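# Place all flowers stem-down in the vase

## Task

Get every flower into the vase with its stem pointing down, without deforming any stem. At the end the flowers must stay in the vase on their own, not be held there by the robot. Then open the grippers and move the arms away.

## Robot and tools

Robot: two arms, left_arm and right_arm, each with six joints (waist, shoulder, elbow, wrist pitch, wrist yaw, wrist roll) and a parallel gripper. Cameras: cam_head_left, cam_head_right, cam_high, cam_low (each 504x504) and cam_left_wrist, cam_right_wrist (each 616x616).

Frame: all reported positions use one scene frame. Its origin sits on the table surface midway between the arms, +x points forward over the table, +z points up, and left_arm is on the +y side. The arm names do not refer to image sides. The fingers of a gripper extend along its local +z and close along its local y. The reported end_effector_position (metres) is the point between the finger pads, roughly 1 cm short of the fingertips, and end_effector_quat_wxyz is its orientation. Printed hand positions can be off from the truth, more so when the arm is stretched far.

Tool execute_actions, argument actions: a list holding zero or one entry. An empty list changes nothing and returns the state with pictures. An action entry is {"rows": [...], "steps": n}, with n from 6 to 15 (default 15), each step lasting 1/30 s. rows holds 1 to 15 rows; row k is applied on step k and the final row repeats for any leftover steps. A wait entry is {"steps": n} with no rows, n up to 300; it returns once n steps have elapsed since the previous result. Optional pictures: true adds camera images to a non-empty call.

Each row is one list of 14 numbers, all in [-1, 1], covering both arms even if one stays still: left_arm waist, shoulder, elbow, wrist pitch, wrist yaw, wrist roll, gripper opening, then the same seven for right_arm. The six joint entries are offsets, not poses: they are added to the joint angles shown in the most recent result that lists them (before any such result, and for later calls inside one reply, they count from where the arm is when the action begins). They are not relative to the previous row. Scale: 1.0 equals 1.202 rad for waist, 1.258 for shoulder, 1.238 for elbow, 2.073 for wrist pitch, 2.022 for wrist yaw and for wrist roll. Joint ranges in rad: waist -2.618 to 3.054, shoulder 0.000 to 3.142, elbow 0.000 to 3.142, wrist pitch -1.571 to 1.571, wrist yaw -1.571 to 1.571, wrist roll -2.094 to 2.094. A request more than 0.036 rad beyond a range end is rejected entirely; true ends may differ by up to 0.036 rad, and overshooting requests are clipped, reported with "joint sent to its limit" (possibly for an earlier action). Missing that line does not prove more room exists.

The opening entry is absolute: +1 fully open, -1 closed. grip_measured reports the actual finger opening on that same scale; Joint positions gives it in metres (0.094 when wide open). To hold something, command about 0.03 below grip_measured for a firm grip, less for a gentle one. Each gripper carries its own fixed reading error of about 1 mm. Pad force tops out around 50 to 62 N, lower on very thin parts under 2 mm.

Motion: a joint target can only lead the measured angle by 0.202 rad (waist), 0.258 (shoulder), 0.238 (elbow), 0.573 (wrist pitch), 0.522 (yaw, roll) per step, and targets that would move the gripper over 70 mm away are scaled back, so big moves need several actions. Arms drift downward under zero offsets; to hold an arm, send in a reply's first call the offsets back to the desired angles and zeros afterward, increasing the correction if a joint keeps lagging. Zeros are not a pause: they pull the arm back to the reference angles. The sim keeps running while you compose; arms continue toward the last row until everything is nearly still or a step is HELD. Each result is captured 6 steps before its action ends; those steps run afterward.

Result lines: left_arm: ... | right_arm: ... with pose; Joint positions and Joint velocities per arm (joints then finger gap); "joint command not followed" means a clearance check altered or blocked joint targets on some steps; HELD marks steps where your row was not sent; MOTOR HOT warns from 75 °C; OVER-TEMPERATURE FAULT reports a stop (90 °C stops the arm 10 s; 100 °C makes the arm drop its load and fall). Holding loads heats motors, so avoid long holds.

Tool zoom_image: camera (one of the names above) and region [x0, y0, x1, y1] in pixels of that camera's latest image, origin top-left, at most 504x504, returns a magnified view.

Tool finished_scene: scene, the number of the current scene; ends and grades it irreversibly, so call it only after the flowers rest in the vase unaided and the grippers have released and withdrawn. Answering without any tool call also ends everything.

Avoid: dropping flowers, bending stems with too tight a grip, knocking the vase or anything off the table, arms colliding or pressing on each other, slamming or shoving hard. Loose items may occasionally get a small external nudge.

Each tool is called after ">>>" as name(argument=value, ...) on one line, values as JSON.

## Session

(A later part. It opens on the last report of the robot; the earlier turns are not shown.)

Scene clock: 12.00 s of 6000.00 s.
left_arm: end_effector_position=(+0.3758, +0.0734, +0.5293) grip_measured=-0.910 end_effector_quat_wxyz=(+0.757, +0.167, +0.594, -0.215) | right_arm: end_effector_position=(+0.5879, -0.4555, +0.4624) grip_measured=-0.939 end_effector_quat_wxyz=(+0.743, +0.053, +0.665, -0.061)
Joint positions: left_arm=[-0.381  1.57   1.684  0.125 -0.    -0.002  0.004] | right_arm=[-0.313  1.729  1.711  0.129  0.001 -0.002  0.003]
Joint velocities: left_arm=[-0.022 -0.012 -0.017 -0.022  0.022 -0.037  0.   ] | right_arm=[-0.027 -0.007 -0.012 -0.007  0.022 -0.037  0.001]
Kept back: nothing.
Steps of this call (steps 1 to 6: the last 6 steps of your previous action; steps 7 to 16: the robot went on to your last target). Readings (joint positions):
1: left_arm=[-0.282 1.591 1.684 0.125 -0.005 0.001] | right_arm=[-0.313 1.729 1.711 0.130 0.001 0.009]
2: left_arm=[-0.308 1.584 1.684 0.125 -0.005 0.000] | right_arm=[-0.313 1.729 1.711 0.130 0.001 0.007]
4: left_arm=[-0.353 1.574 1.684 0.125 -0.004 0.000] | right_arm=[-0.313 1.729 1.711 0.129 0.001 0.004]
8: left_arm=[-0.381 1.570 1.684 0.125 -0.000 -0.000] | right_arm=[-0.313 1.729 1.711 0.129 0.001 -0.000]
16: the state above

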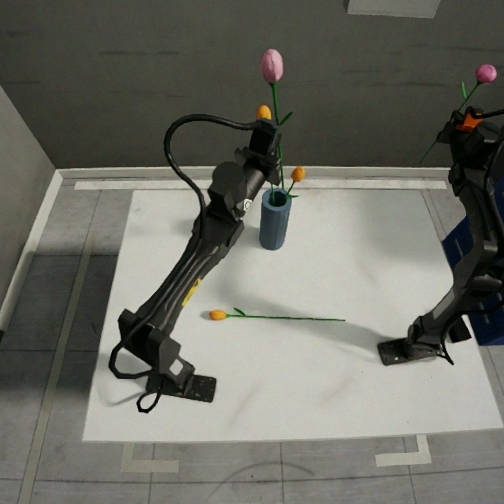

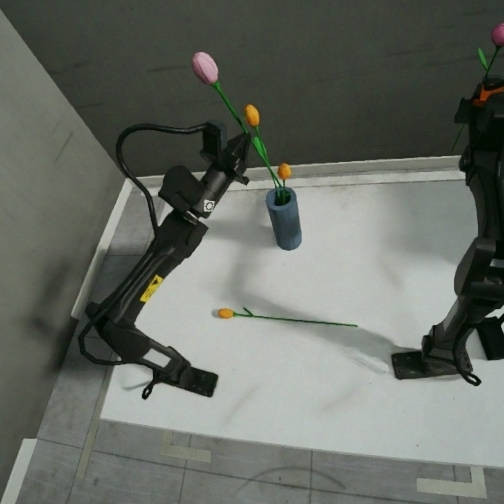

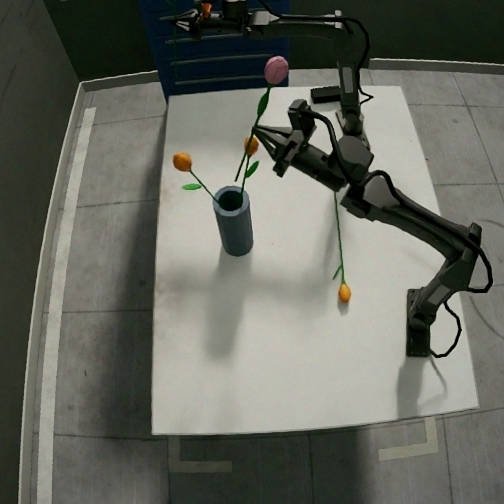

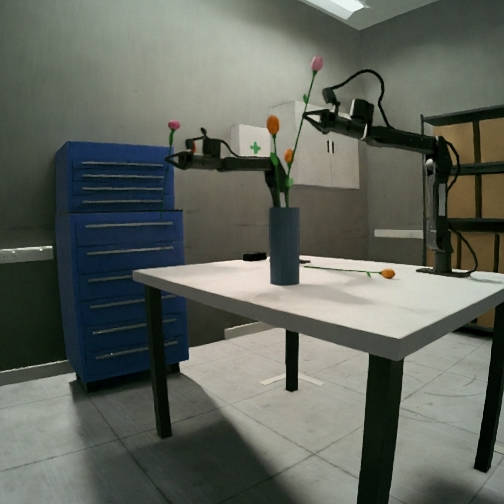

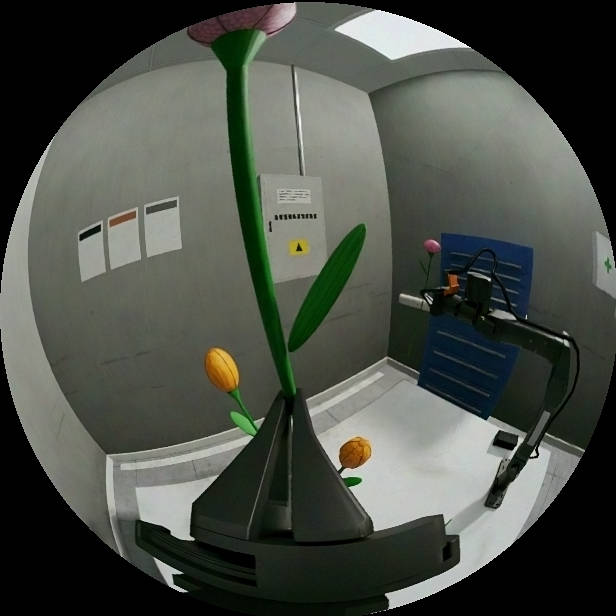

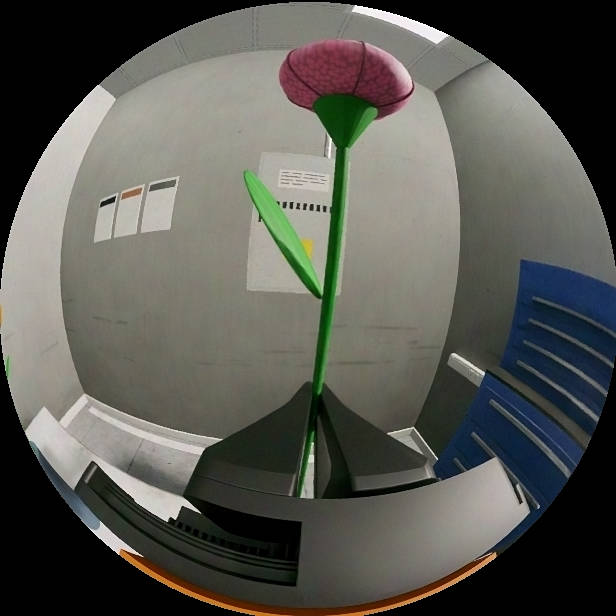

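>>> execute_actions(actions=[{"rows":[[0,-0.004,-0.01,0.008,0,0.015,-0.938,0,0,0,0,0,0,-0.952],[0,-0.008,-0.03,0.02,0,0.03,-0.938,0,0,0,0,0,0,-0.952],[0,-0.012,-0.052,0.033,0,0.042,-0.938,0,0,0,0,0,0,-0.952],[0,-0.015,-0.075,0.046,0,0.042,-0.938,0,0,0,0,0,0,-0.952],[0,-0.018,-0.098,0.059,0,0.042,-0.938,0,0,0,0,0,0,-0.952],[0,-0.021,-0.121,0.072,0,0.042,-0.938,0,0,0,0,0,0,-0.952],[0,-0.024,-0.144,0.085,0,0.042,-0.938,0,0,0,0,0,0,-0.952],[0,-0.026,-0.167,0.098,0,0.042,-0.938,0,0,0,0,0,0,-0.952],[0,-0.028,-0.19,0.11,0,0.042,-0.938,0,0,0,0,0,0,-0.952],[0,-0.03,-0.2,0.118,0,0.042,-0.938,0,0,0,0,0,0,-0.952]],"steps":15}])

>>> execute_actions(actions=[{"steps":14}], pictures=true)

>>> zoom_image(camera="cam_head_left", region=[220,90,340,230])

>>> zoom_image(camera="cam_high", region=[170,110,300,240])

>>> zoom_image(camera="cam_head_right", region=[220,90,340,230])

Scene clock: 13.03 s of 6000.00 s.
left_arm: end_effector_position=(+0.3818, +0.0697, +0.4903) grip_measured=-0.910 end_effector_quat_wxyz=(+0.760, +0.188, +0.593, -0.189) | right_arm: end_effector_position=(+0.5879, -0.4555, +0.4624) grip_measured=-0.939 end_effector_quat_wxyz=(+0.743, +0.053, +0.665, -0.061)
Joint positions: left_arm=[-0.381  1.555  1.52   0.263 -0.     0.063  0.004] | right_arm=[-0.313  1.729  1.711  0.129  0.001 -0.003  0.003]
Joint velocities: left_arm=[-0.017 -0.027 -0.867  0.549  0.022  0.081 -0.   ] | right_arm=[-0.017 -0.002  0.017  0.022 -0.051 -0.022  0.001]
Steps of this call (steps 1 to 15: the robot went on to your last target; steps 16 to 22: nothing new was sent; steps 23 to 31: the first 9 steps of this action). Readings (joint positions):
23: left_arm=[-0.381 1.570 1.684 0.125 -0.000 0.002] | right_arm=[-0.313 1.729 1.711 0.129 0.001 -0.003]
24: left_arm=[-0.381 1.570 1.681 0.131 -0.000 0.011] | right_arm=[-0.313 1.729 1.711 0.129 0.001 -0.003]
26: left_arm=[-0.381 1.567 1.656 0.162 -0.000 0.034] | right_arm=[-0.313 1.729 1.711 0.129 0.001 -0.003]
30: left_arm=[-0.381 1.555 1.550 0.242 -0.000 0.060] | right_arm=[-0.313 1.729 1.711 0.129 0.001 -0.003]
31: the state above

Scene clock: 13.50 s of 6000.00 s.
left_arm: end_effector_position=(+0.3844, +0.0681, +0.4719) grip_measured=-0.910 end_effector_quat_wxyz=(+0.763, +0.192, +0.589, -0.184) | right_arm: end_effector_position=(+0.5879, -0.4555, +0.4624) grip_measured=-0.939 end_effector_quat_wxyz=(+0.743, +0.053, +0.665, -0.061)
Joint positions: left_arm=[-0.381  1.555  1.44   0.348 -0.     0.078  0.004] | right_arm=[-0.313  1.729  1.711  0.129  0.001 -0.003  0.003]
Joint velocities: left_arm=[-0.002  0.012 -0.002  0.051 -0.095  0.007  0.   ] | right_arm=[-0.017 -0.007 -0.022  0.007  0.051 -0.037  0.001]
Kept back: nothing.
Steps of this call (steps 1 to 6: the last 6 steps of your previous action; steps 7 to 14: the robot went on to your last target). Readings (joint positions):
1: left_arm=[-0.381 1.555 1.492 0.280 -0.000 0.066] | right_arm=[-0.313 1.729 1.711 0.129 0.001 -0.003]
2: left_arm=[-0.381 1.555 1.470 0.289 -0.000 0.069] | right_arm=[-0.313 1.729 1.711 0.129 0.001 -0.003]
4: left_arm=[-0.381 1.555 1.444 0.294 -0.000 0.073] | right_arm=[-0.313 1.729 1.711 0.129 0.001 -0.003]
8: left_arm=[-0.381 1.555 1.440 0.324 -0.000 0.076] | right_arm=[-0.313 1.729 1.711 0.129 0.001 -0.003]
14: the state above

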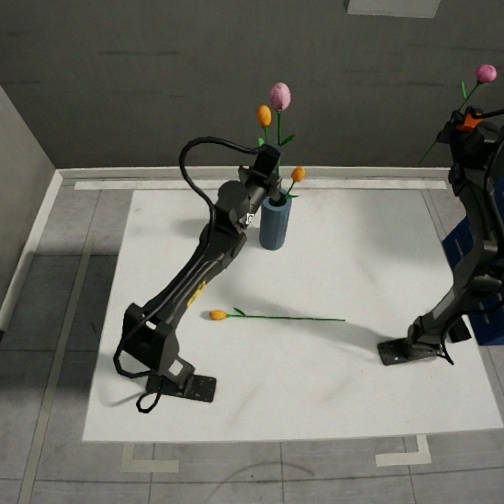

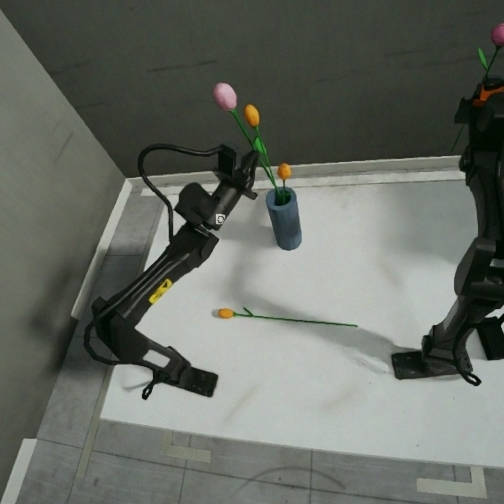

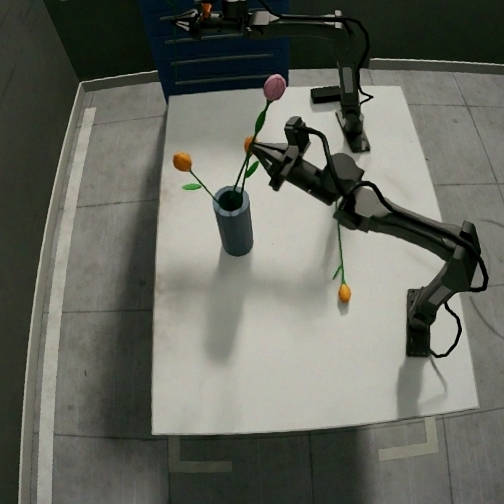

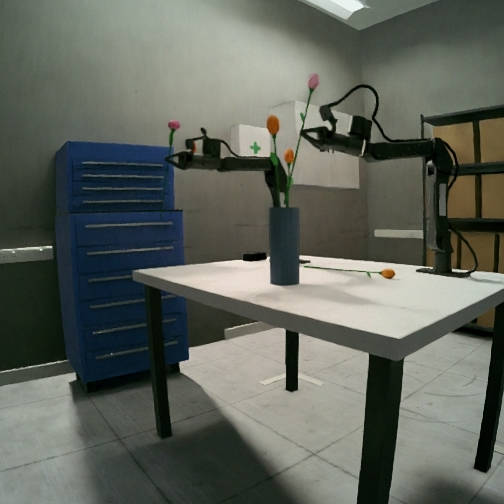

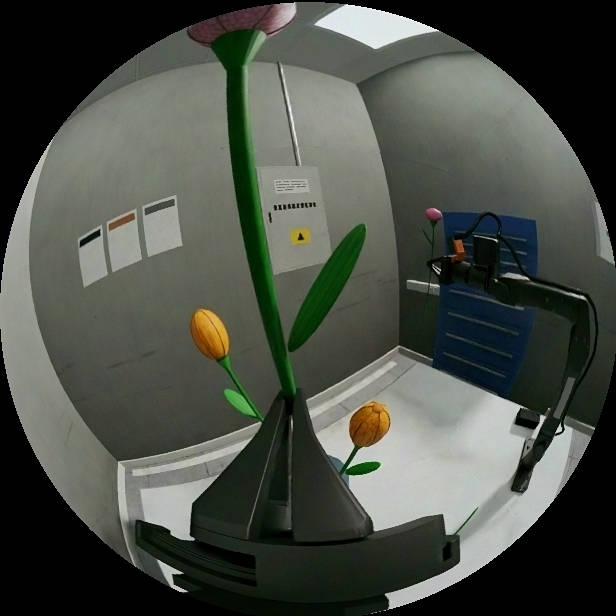

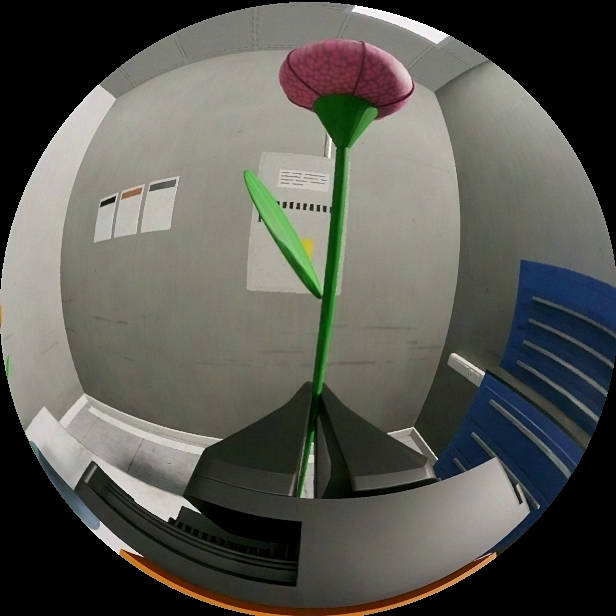

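Region (220, 90, 340, 230) of cam_head_left's 504x504 image, scaled by 3.600, with more detail than that image has; it fills the left 432 columns of this view, and the rest is white.

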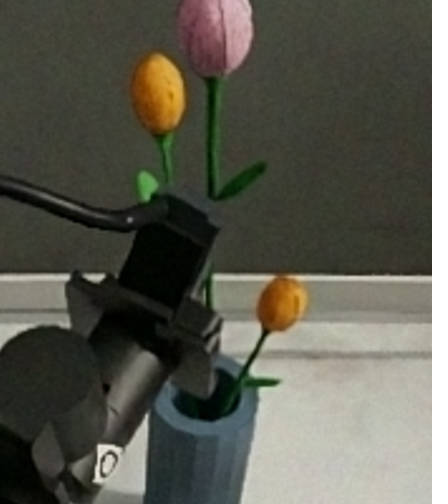

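Region (170, 110, 300, 240) of cam_high's 504x504 image, scaled by 3.877, with more detail than that image has.

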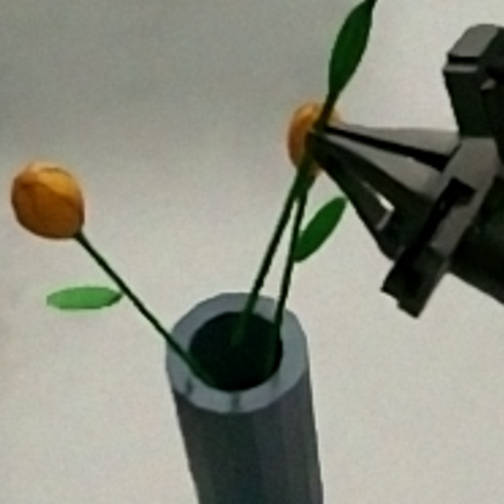

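Region (220, 90, 340, 230) of cam_head_right's 504x504 image, scaled by 3.600, with more detail than that image has; it fills the left 432 columns of this view, and the rest is white.

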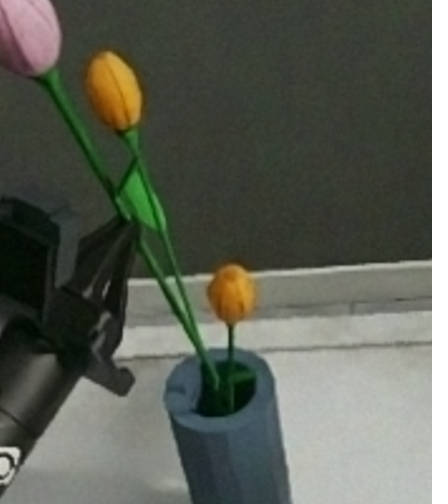

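>>> execute_actions(actions=[{"rows":[[0,0.014,-0.012,0.008,0,0,-0.938,0,0,0,0,0,0,-0.952],[0,0.028,-0.028,0.018,0,0,-0.938,0,0,0,0,0,0,-0.952],[0,0.043,-0.046,0.028,0,0,-0.938,0,0,0,0,0,0,-0.952],[0,0.058,-0.064,0.04,0,0,-0.938,0,0,0,0,0,0,-0.952],[0,0.073,-0.082,0.052,0,0,-0.938,0,0,0,0,0,0,-0.952],[0,0.088,-0.1,0.064,0,0,-0.938,0,0,0,0,0,0,-0.952],[0,0.103,-0.118,0.078,0,0,-0.938,0,0,0,0,0,0,-0.952],[0,0.118,-0.136,0.094,0,0,-0.938,0,0,0,0,0,0,-0.952],[0,0.133,-0.154,0.11,0,0,-0.938,0,0,0,0,0,0,-0.952],[0,0.148,-0.172,0.126,0,0,-0.938,0,0,0,0,0,0,-0.952],[0,0.163,-0.19,0.142,0,0,-0.938,0,0,0,0,0,0,-0.952],[0,0.178,-0.208,0.158,0,0,-0.938,0,0,0,0,0,0,-0.952],[0,0.192,-0.226,0.172,0,0,-0.938,0,0,0,0,0,0,-0.952],[0,0.204,-0.242,0.184,0,0,-0.938,0,0,0,0,0,0,-0.952],[0,0.213,-0.255,0.194,0,0,-0.938,0,0,0,0,0,0,-0.952]],"steps":15}])

>>> execute_actions(actions=[{"steps":18}], pictures=true)

>>> zoom_image(camera="cam_low", region=[230,90,370,230])

Scene clock: 14.47 s of 6000.00 s.
left_arm: end_effector_position=(+0.4096, +0.0526, +0.4027) grip_measured=-0.910 end_effector_quat_wxyz=(+0.744, +0.199, +0.612, -0.179) | right_arm: end_effector_position=(+0.5879, -0.4555, +0.4624) grip_measured=-0.939 end_effector_quat_wxyz=(+0.743, +0.053, +0.665, -0.061)
Joint positions: left_arm=[-0.381  1.651  1.325  0.498 -0.     0.078  0.004] | right_arm=[-0.313  1.729  1.711  0.129  0.001 -0.003  0.003]
Joint velocities: left_arm=[-0.012  0.706 -0.73   0.711  0.022  0.037  0.   ] | right_arm=[-0.017  0.002 -0.007  0.095  0.007  0.007 -0.001]
Steps of this call (steps 1 to 20: the robot went on to your last target; steps 21 to 29: the first 9 steps of this action). Readings (joint positions):
21: left_arm=[-0.381 1.555 1.440 0.354 -0.000 0.078] | right_arm=[-0.313 1.729 1.711 0.129 0.001 -0.003]
22: left_arm=[-0.381 1.556 1.439 0.359 -0.000 0.078] | right_arm=[-0.313 1.729 1.711 0.129 0.001 -0.003]
24: left_arm=[-0.381 1.567 1.424 0.390 -0.000 0.078] | right_arm=[-0.313 1.729 1.711 0.129 0.001 -0.003]
28: left_arm=[-0.381 1.627 1.350 0.476 -0.000 0.078] | right_arm=[-0.313 1.729 1.711 0.129 0.001 -0.003]
29: the state above

Scene clock: 15.07 s of 6000.00 s.
left_arm: end_effector_position=(+0.4314, +0.0393, +0.2700) grip_measured=-0.910 end_effector_quat_wxyz=(+0.698, +0.216, +0.662, -0.167) | right_arm: end_effector_position=(+0.5879, -0.4555, +0.4624) grip_measured=-0.939 end_effector_quat_wxyz=(+0.743, +0.053, +0.665, -0.061)
Joint positions: left_arm=[-0.381  1.832  1.134  0.729 -0.     0.08   0.004] | right_arm=[-0.313  1.729  1.711  0.129  0.001 -0.003  0.003]
Joint velocities: left_arm=[ 0.007  0.012  0.002  0.022 -0.022  0.007  0.001] | right_arm=[-0.002  0.007  0.002  0.022  0.037  0.007  0.   ]
Kept back: nothing.
Steps of this call (steps 1 to 6: the last 6 steps of your previous action; steps 7 to 18: the robot went on to your last target). Readings (joint positions):
1: left_arm=[-0.381 1.677 1.299 0.521 -0.000 0.078] | right_arm=[-0.313 1.729 1.711 0.129 0.001 -0.003]
2: left_arm=[-0.381 1.703 1.272 0.543 -0.000 0.078] | right_arm=[-0.313 1.729 1.711 0.129 0.001 -0.003]
4: left_arm=[-0.381 1.757 1.217 0.586 -0.000 0.078] | right_arm=[-0.313 1.729 1.711 0.129 0.001 -0.003]
8: left_arm=[-0.381 1.831 1.137 0.671 -0.000 0.080] | right_arm=[-0.313 1.729 1.711 0.129 0.001 -0.003]
18: the state above

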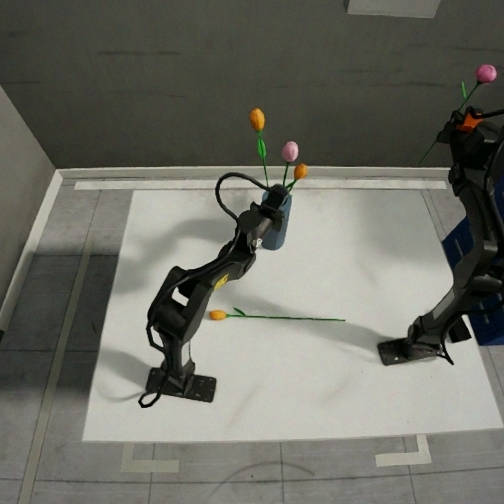

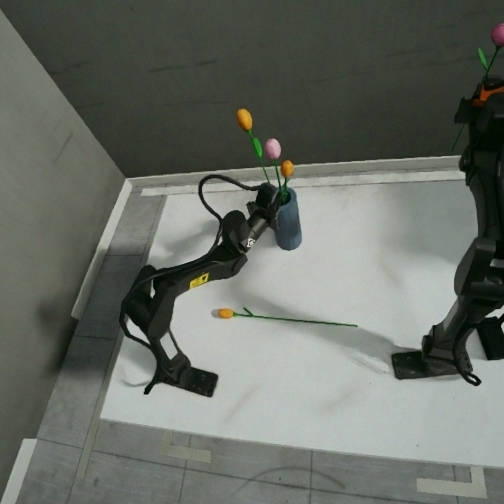

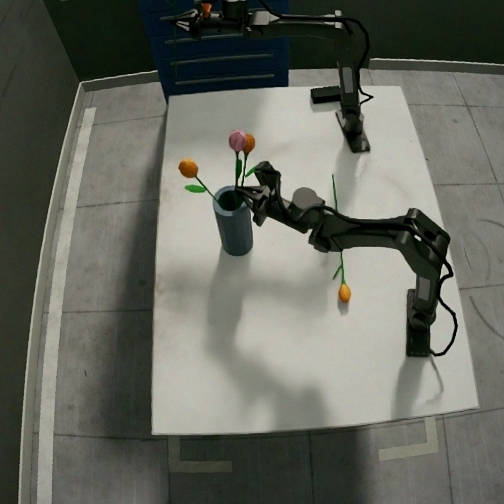

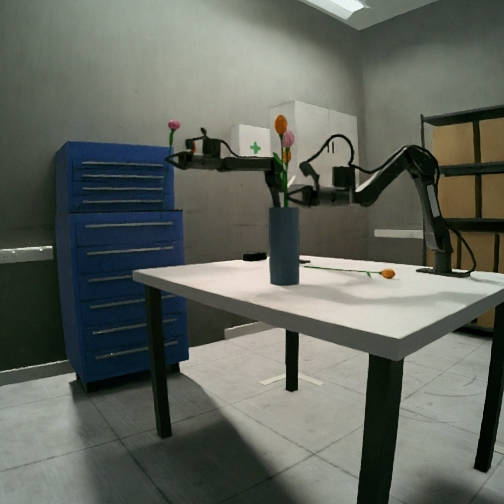

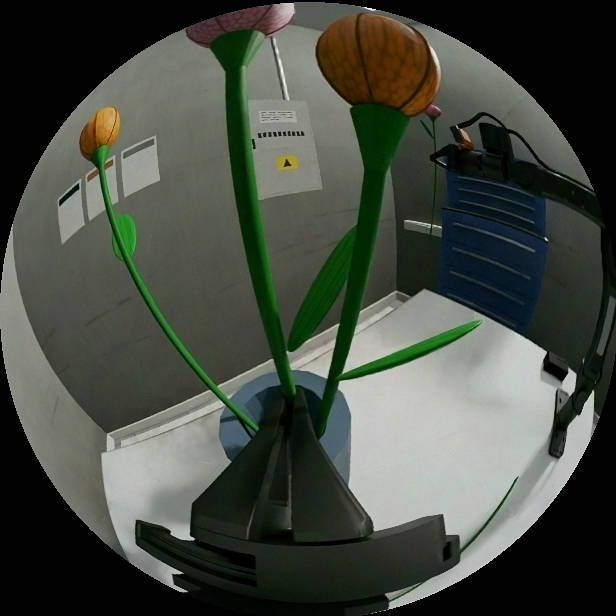

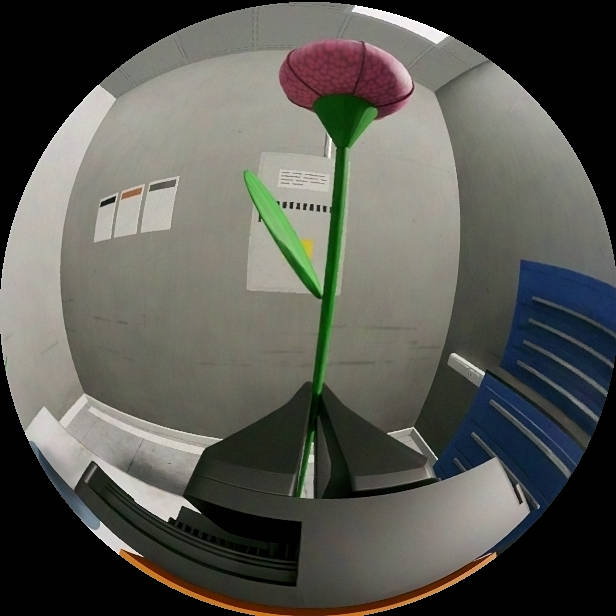

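Region (230, 90, 370, 230) of cam_low's 504x504 image, scaled by 3.600, with more detail than that image has.

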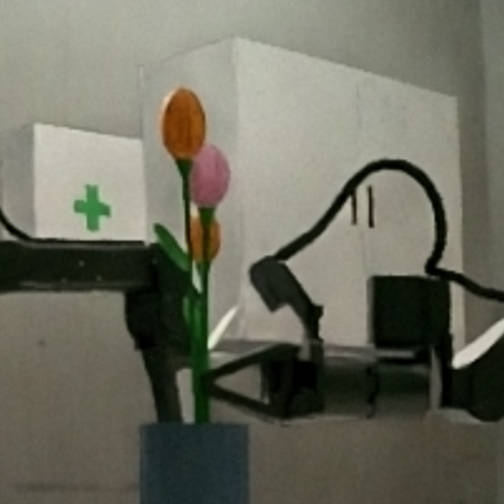

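>>> execute_actions(actions=[{"rows":[[0,0,-0.015,0.01,0,0,-0.93,0,0,0,0,0,0,-0.952],[0,0,-0.03,0.015,0,0,-0.92,0,0,0,0,0,0,-0.952],[0,0,-0.04,0.02,0,0,-0.905,0,0,0,0,0,0,-0.952],[0,0,-0.04,0.02,0,0,-0.89,0,0,0,0,0,0,-0.952],[0,0,-0.04,0.02,0,0,-0.87,0,0,0,0,0,0,-0.952],[0,0,-0.04,0.02,0,0,-0.85,0,0,0,0,0,0,-0.952],[0,0,-0.04,0.02,0,0,-0.82,0,0,0,0,0,0,-0.952],[0,0,-0.04,0.02,0,0,-0.79,0,0,0,0,0,0,-0.952],[0,-0.015,-0.05,0.02,0,0,-0.76,0,0,0,0,0,0,-0.952],[0,-0.035,-0.065,0.02,0,0,-0.75,0,0,0,0,0,0,-0.952],[0,-0.06,-0.085,0.02,0,0,-0.75,0,0,0,0,0,0,-0.952],[0,-0.085,-0.11,0.02,0,0,-0.75,0,0,0,0,0,0,-0.952],[0,-0.11,-0.135,0.02,0,0,-0.75,0,0,0,0,0,0,-0.952],[0,-0.135,-0.16,0.02,0,0,-0.75,0,0,0,0,0,0,-0.952],[0,-0.16,-0.185,0.02,0,0,-0.75,0,0,0,0,0,0,-0.952]],"steps":15}])

>>> execute_actions(actions=[{"steps":14}], pictures=true)

Scene clock: 16.00 s of 6000.00 s.
left_arm: end_effector_position=(+0.4281, +0.0413, +0.2599) grip_measured=-0.774 end_effector_quat_wxyz=(+0.695, +0.217, +0.665, -0.167) | right_arm: end_effector_position=(+0.5879, -0.4555, +0.4624) grip_measured=-0.939 end_effector_quat_wxyz=(+0.743, +0.053, +0.665, -0.061)
Joint positions: left_arm=[-0.381  1.832  1.101  0.752 -0.     0.08   0.011] | right_arm=[-0.313  1.729  1.711  0.129  0.001 -0.003  0.003]
Joint velocities: left_arm=[ 0.012 -0.007 -0.071  0.095  0.095  0.007  0.024] | right_arm=[-0.002 -0.027  0.012  0.095 -0.007 -0.007 -0.   ]
Steps of this call (steps 1 to 19: the robot went on to your last target; steps 20 to 28: the first 9 steps of this action). Readings (joint positions):
20: left_arm=[-0.381 1.832 1.134 0.734 -0.000 0.080] | right_arm=[-0.313 1.729 1.711 0.129 0.001 -0.003]
21: left_arm=[-0.381 1.832 1.132 0.737 -0.000 0.080] | right_arm=[-0.313 1.729 1.711 0.129 0.001 -0.003]
23: left_arm=[-0.381 1.832 1.119 0.749 -0.000 0.080] | right_arm=[-0.313 1.729 1.711 0.129 0.001 -0.003]
27: left_arm=[-0.381 1.832 1.103 0.750 -0.000 0.080] | right_arm=[-0.313 1.729 1.711 0.129 0.001 -0.003]
28: the state above

Scene clock: 16.47 s of 6000.00 s.
left_arm: end_effector_position=(+0.3872, +0.0664, +0.2803) grip_measured=-0.752 end_effector_quat_wxyz=(+0.706, +0.213, +0.653, -0.169) | right_arm: end_effector_position=(+0.5879, -0.4555, +0.4624) grip_measured=-0.939 end_effector_quat_wxyz=(+0.743, +0.053, +0.665, -0.061)
Joint positions: left_arm=[-0.381  1.642  0.926  0.771 -0.     0.08   0.012] | right_arm=[-0.313  1.729  1.711  0.129  0.001 -0.003  0.003]
Joint velocities: left_arm=[-0.012  0.007  0.002  0.051 -0.051  0.051  0.001] | right_arm=[-0.002  0.012  0.007 -0.022 -0.007 -0.081 -0.001]
Kept back: nothing.
Steps of this call (steps 1 to 6: the last 6 steps of your previous action; steps 7 to 14: the robot went on to your last target). Readings (joint positions):
1: left_arm=[-0.381 1.828 1.095 0.754 -0.000 0.080] | right_arm=[-0.313 1.729 1.711 0.129 0.001 -0.003]
2: left_arm=[-0.381 1.819 1.082 0.755 -0.000 0.080] | right_arm=[-0.313 1.729 1.711 0.129 0.001 -0.003]
4: left_arm=[-0.381 1.777 1.032 0.755 -0.000 0.080] | right_arm=[-0.313 1.729 1.711 0.129 0.001 -0.003]
8: left_arm=[-0.381 1.664 0.930 0.755 -0.000 0.080] | right_arm=[-0.313 1.729 1.711 0.129 0.001 -0.003]
14: the state above

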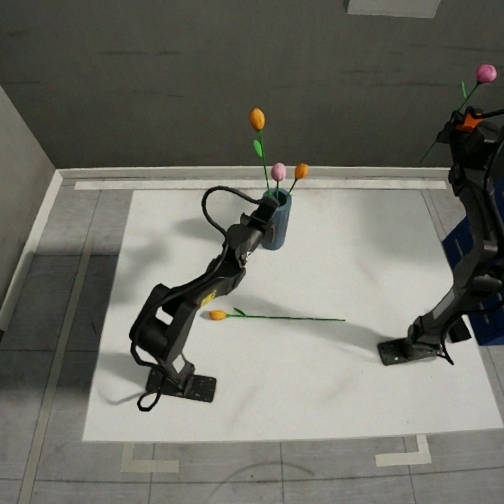

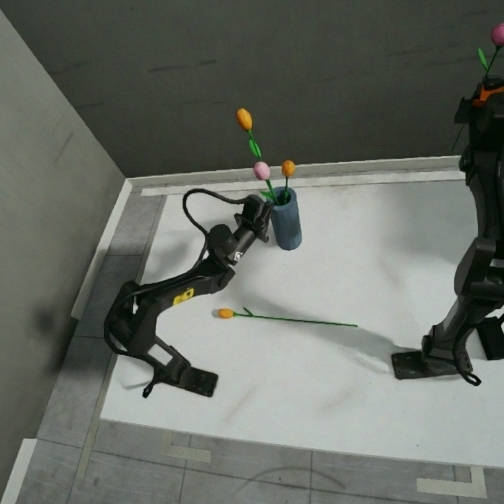

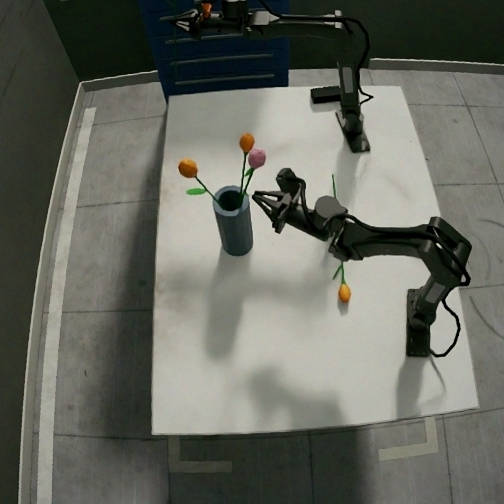

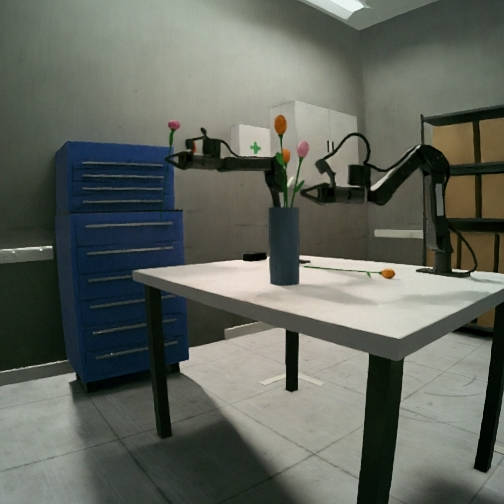

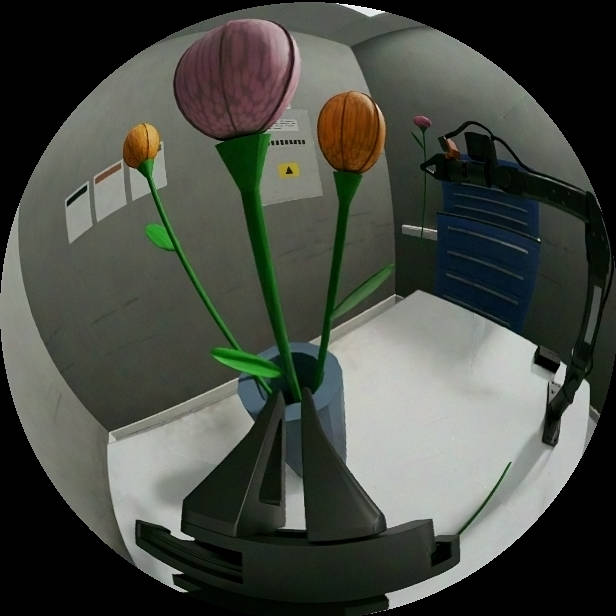

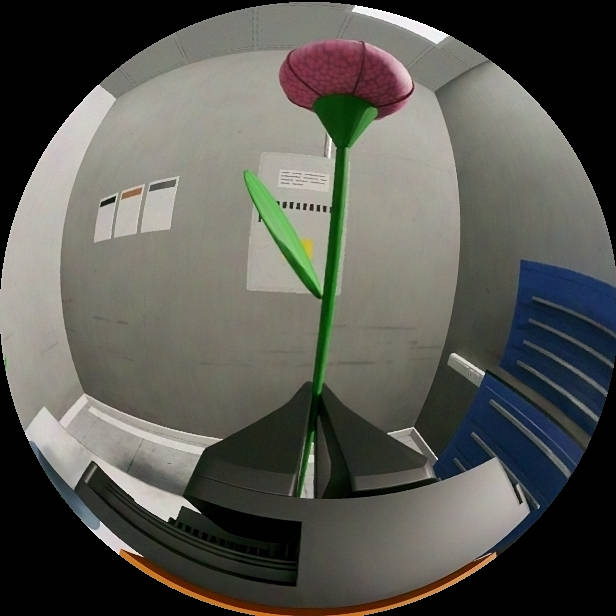

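>>> execute_actions(actions=[{"rows":[[0,0.02,0.02,0,0,0,-0.7,0.02,0,0,0,0,0,-0.952],[0,0.04,0.04,0,0,0,-0.65,0.04,-0.01,0,0,0,-0.01,-0.952],[0,0.06,0.06,0,0,0,-0.62,0.065,-0.02,0,0,0,-0.02,-0.952],[0,0.08,0.08,0,0,0,-0.62,0.09,-0.03,0,0,0,-0.03,-0.952],[0,0.1,0.105,0,0,0,-0.62,0.115,-0.04,0,0,0,-0.04,-0.952],[0,0.12,0.13,0,0,0,-0.62,0.14,-0.05,0,0,0,-0.04,-0.952],[0,0.135,0.15,0,0,0,-0.62,0.165,-0.06,0,0,0,-0.04,-0.952],[0,0.14,0.16,0,0,0,-0.62,0.19,-0.07,0,0,0,-0.04,-0.952],[0.005,0.14,0.16,0,0,0,-0.62,0.215,-0.08,0,0,0,-0.04,-0.952],[0.015,0.14,0.16,0,0,0,-0.62,0.24,-0.09,0,0,0,-0.04,-0.952],[0.025,0.14,0.16,0,0,0,-0.62,0.265,-0.1,0,0,0,-0.04,-0.952],[0.035,0.14,0.16,0,0,0,-0.62,0.29,-0.11,0,0,0,-0.04,-0.952],[0.045,0.14,0.16,0,0,0,-0.62,0.315,-0.11,0,0,0,-0.04,-0.952],[0.055,0.14,0.16,0,0,0,-0.62,0.335,-0.11,0,0,0,-0.04,-0.952],[0.062,0.14,0.16,0,0,0,-0.62,0.35,-0.11,0,0,0,-0.04,-0.952]],"steps":15}])

>>> execute_actions(actions=[{"steps":16}], pictures=true)

Scene clock: 17.70 s of 6000.00 s.
left_arm: end_effector_position=(+0.4219, +0.0452, +0.2737) grip_measured=-0.621 end_effector_quat_wxyz=(+0.706, +0.213, +0.654, -0.169) | right_arm: end_effector_position=(+0.5861, -0.3488, +0.4718) grip_measured=-0.939 end_effector_quat_wxyz=(+0.750, -0.026, +0.661, -0.011)
Joint positions: left_arm=[-0.381  1.798  1.081  0.771 -0.     0.08   0.018] | right_arm=[-0.117  1.703  1.706  0.121  0.01  -0.056  0.003]
Joint velocities: left_arm=[-0.012  0.393  0.354 -0.066 -0.037  0.022 -0.001] | right_arm=[ 1.053 -0.291 -0.081 -0.037 -0.139 -0.154  0.   ]
Steps of this call (steps 1 to 28: the robot went on to your last target; steps 29 to 37: the first 9 steps of this action). Readings (joint positions):
29: left_arm=[-0.381 1.642 0.926 0.771 -0.000 0.080] | right_arm=[-0.312 1.729 1.711 0.129 0.002 -0.003]
30: left_arm=[-0.381 1.647 0.930 0.771 -0.000 0.080] | right_arm=[-0.307 1.729 1.711 0.129 0.003 -0.004]
32: left_arm=[-0.381 1.679 0.961 0.771 -0.000 0.080] | right_arm=[-0.279 1.729 1.711 0.129 0.009 -0.017]
36: left_arm=[-0.381 1.781 1.065 0.771 -0.000 0.080] | right_arm=[-0.154 1.713 1.709 0.123 0.011 -0.051]
37: the state above

Scene clock: 18.23 s of 6000.00 s.
left_arm: end_effector_position=(+0.4453, +0.0806, +0.2710) grip_measured=-0.621 end_effector_quat_wxyz=(+0.711, +0.188, +0.663, -0.142) | right_arm: end_effector_position=(+0.5285, -0.2315, +0.5250) grip_measured=-0.939 end_effector_quat_wxyz=(+0.780, -0.108, +0.611, +0.077)
Joint positions: left_arm=[-0.304  1.812  1.091  0.772 -0.     0.08   0.018] | right_arm=[ 0.115  1.6    1.705  0.127 -0.006 -0.075  0.003]
Joint velocities: left_arm=[ 0.012 -0.022  0.002 -0.022  0.037  0.037 -0.001] | right_arm=[-0.002  0.017 -0.012  0.022  0.007  0.051 -0.   ]
Kept back: nothing.
Steps of this call (steps 1 to 6: the last 6 steps of your previous action; steps 7 to 16: the robot went on to your last target). Readings (joint positions):
1: left_arm=[-0.380 1.807 1.089 0.771 -0.000 0.080] | right_arm=[-0.080 1.691 1.705 0.119 0.009 -0.059]
2: left_arm=[-0.377 1.811 1.091 0.771 -0.000 0.080] | right_arm=[-0.045 1.679 1.705 0.118 0.007 -0.063]
4: left_arm=[-0.362 1.812 1.091 0.771 -0.000 0.080] | right_arm=[0.021 1.650 1.705 0.118 0.004 -0.067]
8: left_arm=[-0.316 1.812 1.091 0.772 -0.000 0.080] | right_arm=[0.111 1.606 1.705 0.126 -0.004 -0.073]
16: the state above

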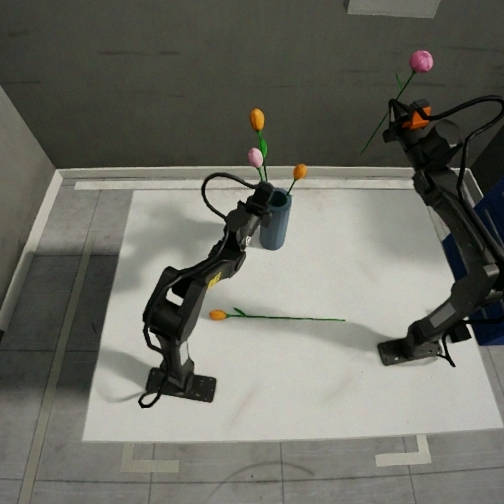

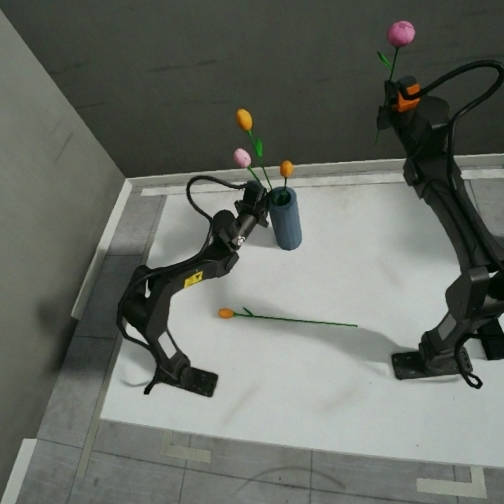

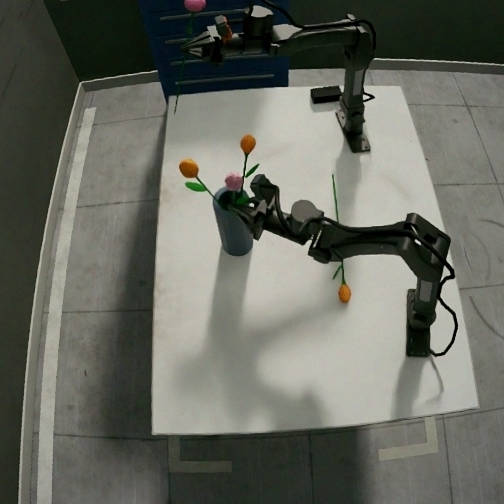

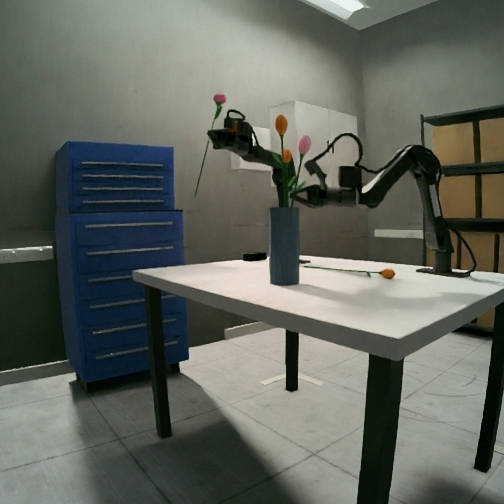

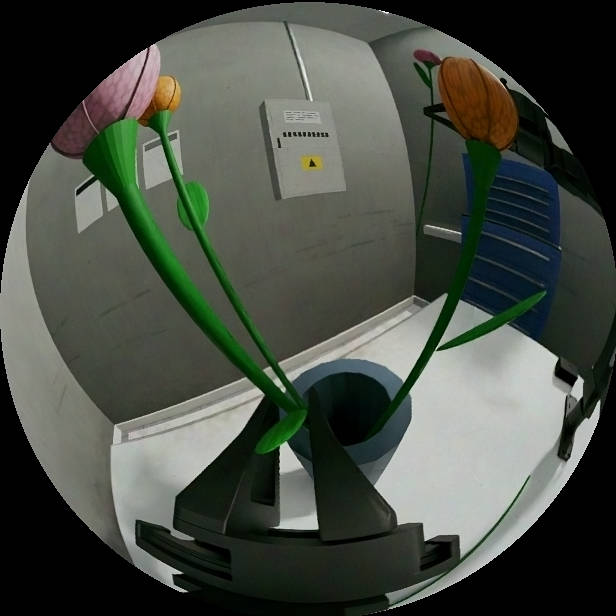

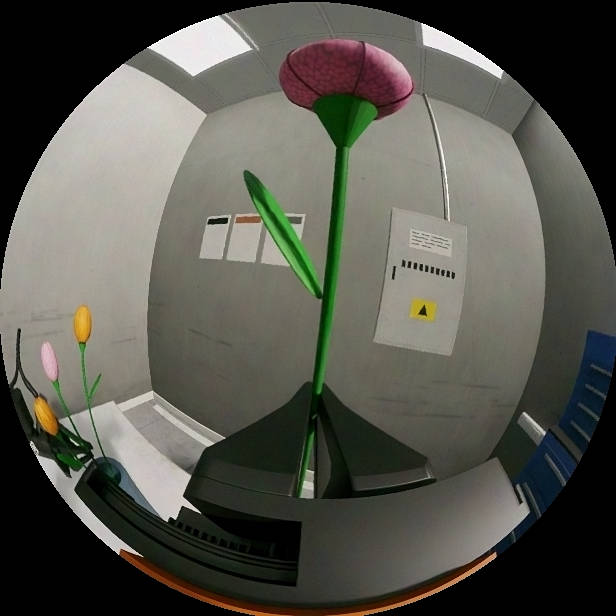

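>>> execute_actions(actions=[{"rows":[[-0.008,-0.01,-0.015,0,0,0,-0.6,0.02,-0.02,-0.02,0,0,0,-0.952],[-0.012,-0.03,-0.035,0,0,0,-0.58,0.045,-0.045,-0.045,0,0,0,-0.952],[-0.012,-0.05,-0.06,0,0,0,-0.58,0.075,-0.07,-0.07,0,0,0,-0.952],[-0.012,-0.075,-0.085,0,0,0,-0.58,0.11,-0.1,-0.095,0,0,0,-0.952],[-0.012,-0.1,-0.11,0,0,0,-0.58,0.145,-0.13,-0.12,0,0,0,-0.952],[-0.012,-0.13,-0.14,0,0,0,-0.58,0.18,-0.16,-0.145,0,0,0,-0.952],[-0.012,-0.16,-0.17,0,0,0,-0.58,0.215,-0.185,-0.17,0,0,0,-0.952],[-0.012,-0.19,-0.2,0,0,0,-0.58,0.25,-0.21,-0.195,0,0,0,-0.952],[-0.012,-0.22,-0.23,0,0,0,-0.58,0.285,-0.23,-0.215,0,0,0,-0.952],[-0.012,-0.25,-0.26,0,0,0,-0.58,0.32,-0.245,-0.23,0,0,0,-0.952],[-0.012,-0.28,-0.29,0,0,0,-0.58,0.355,-0.25,-0.235,0,0,0,-0.952],[-0.012,-0.31,-0.32,0,0,0,-0.58,0.39,-0.25,-0.235,0,0,0,-0.952],[-0.012,-0.34,-0.35,0,0,0,-0.58,0.425,-0.25,-0.235,0,0,0,-0.952],[-0.012,-0.37,-0.37,0,0,0,-0.58,0.455,-0.25,-0.235,0,0,0,-0.952],[-0.012,-0.4,-0.39,0,0,0,-0.58,0.475,-0.25,-0.235,0,0,0,-0.952]],"steps":15}])

>>> execute_actions(actions=[{"steps":16}], pictures=true)

Scene clock: 19.03 s of 6000.00 s.
left_arm: end_effector_position=(+0.3983, +0.1008, +0.2661) grip_measured=-0.582 end_effector_quat_wxyz=(+0.702, +0.193, +0.671, -0.143) | right_arm: end_effector_position=(+0.4422, -0.1316, +0.4959) grip_measured=-0.939 end_effector_quat_wxyz=(+0.745, -0.191, +0.615, +0.171)
Joint positions: left_arm=[-0.311  1.627  0.88   0.771 -0.     0.08   0.02 ] | right_arm=[ 0.377  1.42   1.477  0.113  0.004 -0.075  0.003]
Joint velocities: left_arm=[ 0.002 -1.136 -1.038 -0.007 -0.037  0.007  0.001] | right_arm=[ 1.355 -0.979 -0.794 -0.095 -0.11   0.037 -0.   ]
Steps of this call (steps 1 to 15: the robot went on to your last target; steps 16 to 24: the first 9 steps of this action). Readings (joint positions):
16: left_arm=[-0.304 1.812 1.091 0.772 -0.000 0.080] | right_arm=[0.117 1.600 1.702 0.128 -0.005 -0.075]
17: left_arm=[-0.304 1.810 1.088 0.772 -0.000 0.080] | right_arm=[0.123 1.594 1.690 0.129 -0.003 -0.075]
19: left_arm=[-0.307 1.786 1.053 0.772 -0.000 0.080] | right_arm=[0.160 1.562 1.637 0.128 0.005 -0.075]
23: left_arm=[-0.311 1.666 0.917 0.771 -0.000 0.080] | right_arm=[0.328 1.452 1.506 0.114 0.005 -0.075]
24: the state above

Scene clock: 19.57 s of 6000.00 s.
left_arm: end_effector_position=(+0.3325, +0.1352, +0.2843) grip_measured=-0.582 end_effector_quat_wxyz=(+0.720, +0.188, +0.651, -0.147) | right_arm: end_effector_position=(+0.3199, -0.0487, +0.5236) grip_measured=-0.939 end_effector_quat_wxyz=(+0.730, -0.276, +0.548, +0.299)
Joint positions: left_arm=[-0.311  1.322  0.629  0.774 -0.     0.08   0.02 ] | right_arm=[ 0.69   1.293  1.417  0.125 -0.013 -0.075  0.003]
Joint velocities: left_arm=[ 0.002 -0.017  0.007 -0.022  0.066  0.066 -0.   ] | right_arm=[ 0.002 -0.017  0.007  0.066  0.007 -0.037 -0.   ]
Kept back: nothing.
Steps of this call (steps 1 to 6: the last 6 steps of your previous action; steps 7 to 16: the robot went on to your last target). Readings (joint positions):
1: left_arm=[-0.311 1.586 0.844 0.771 -0.000 0.080] | right_arm=[0.426 1.387 1.451 0.112 0.001 -0.075]
2: left_arm=[-0.311 1.545 0.809 0.771 -0.000 0.080] | right_arm=[0.473 1.357 1.432 0.111 -0.001 -0.075]
4: left_arm=[-0.311 1.463 0.739 0.773 -0.000 0.080] | right_arm=[0.561 1.317 1.420 0.111 -0.004 -0.075]
8: left_arm=[-0.311 1.334 0.635 0.773 -0.000 0.080] | right_arm=[0.682 1.293 1.420 0.125 -0.014 -0.075]
16: the state above

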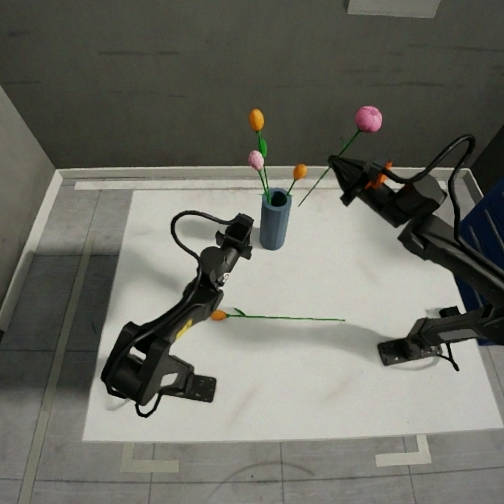

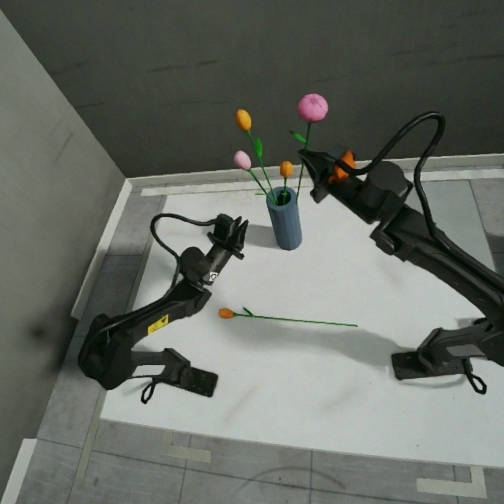

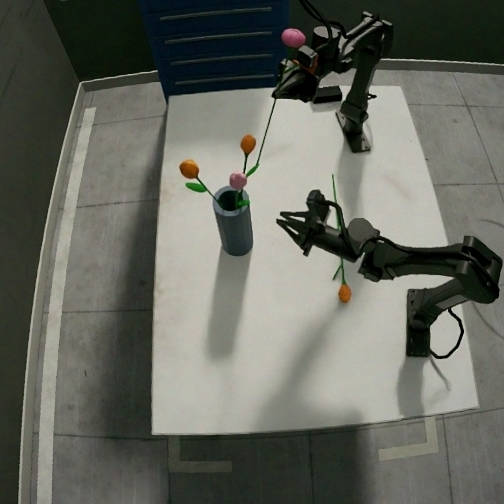

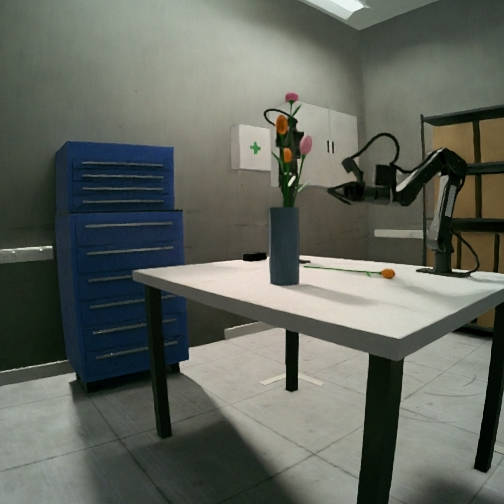

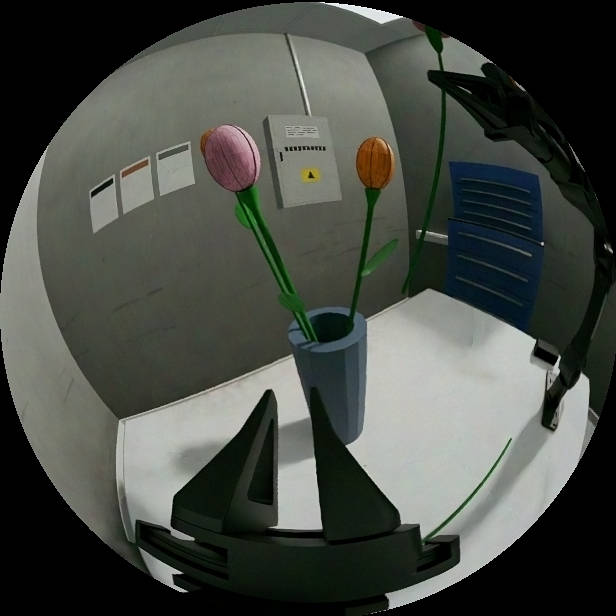

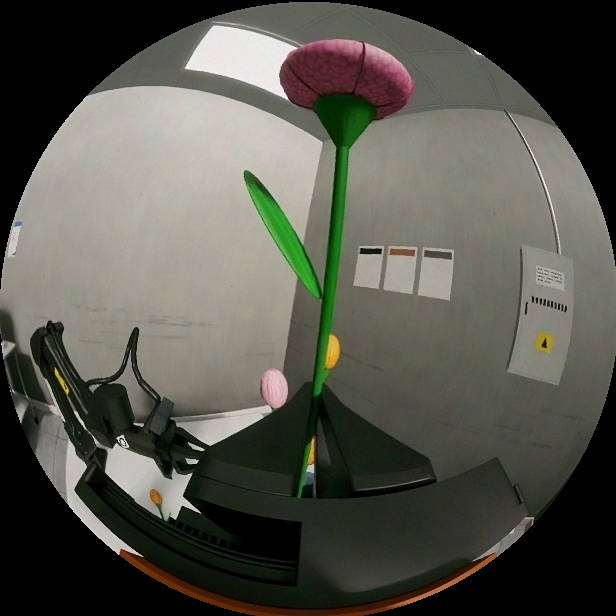

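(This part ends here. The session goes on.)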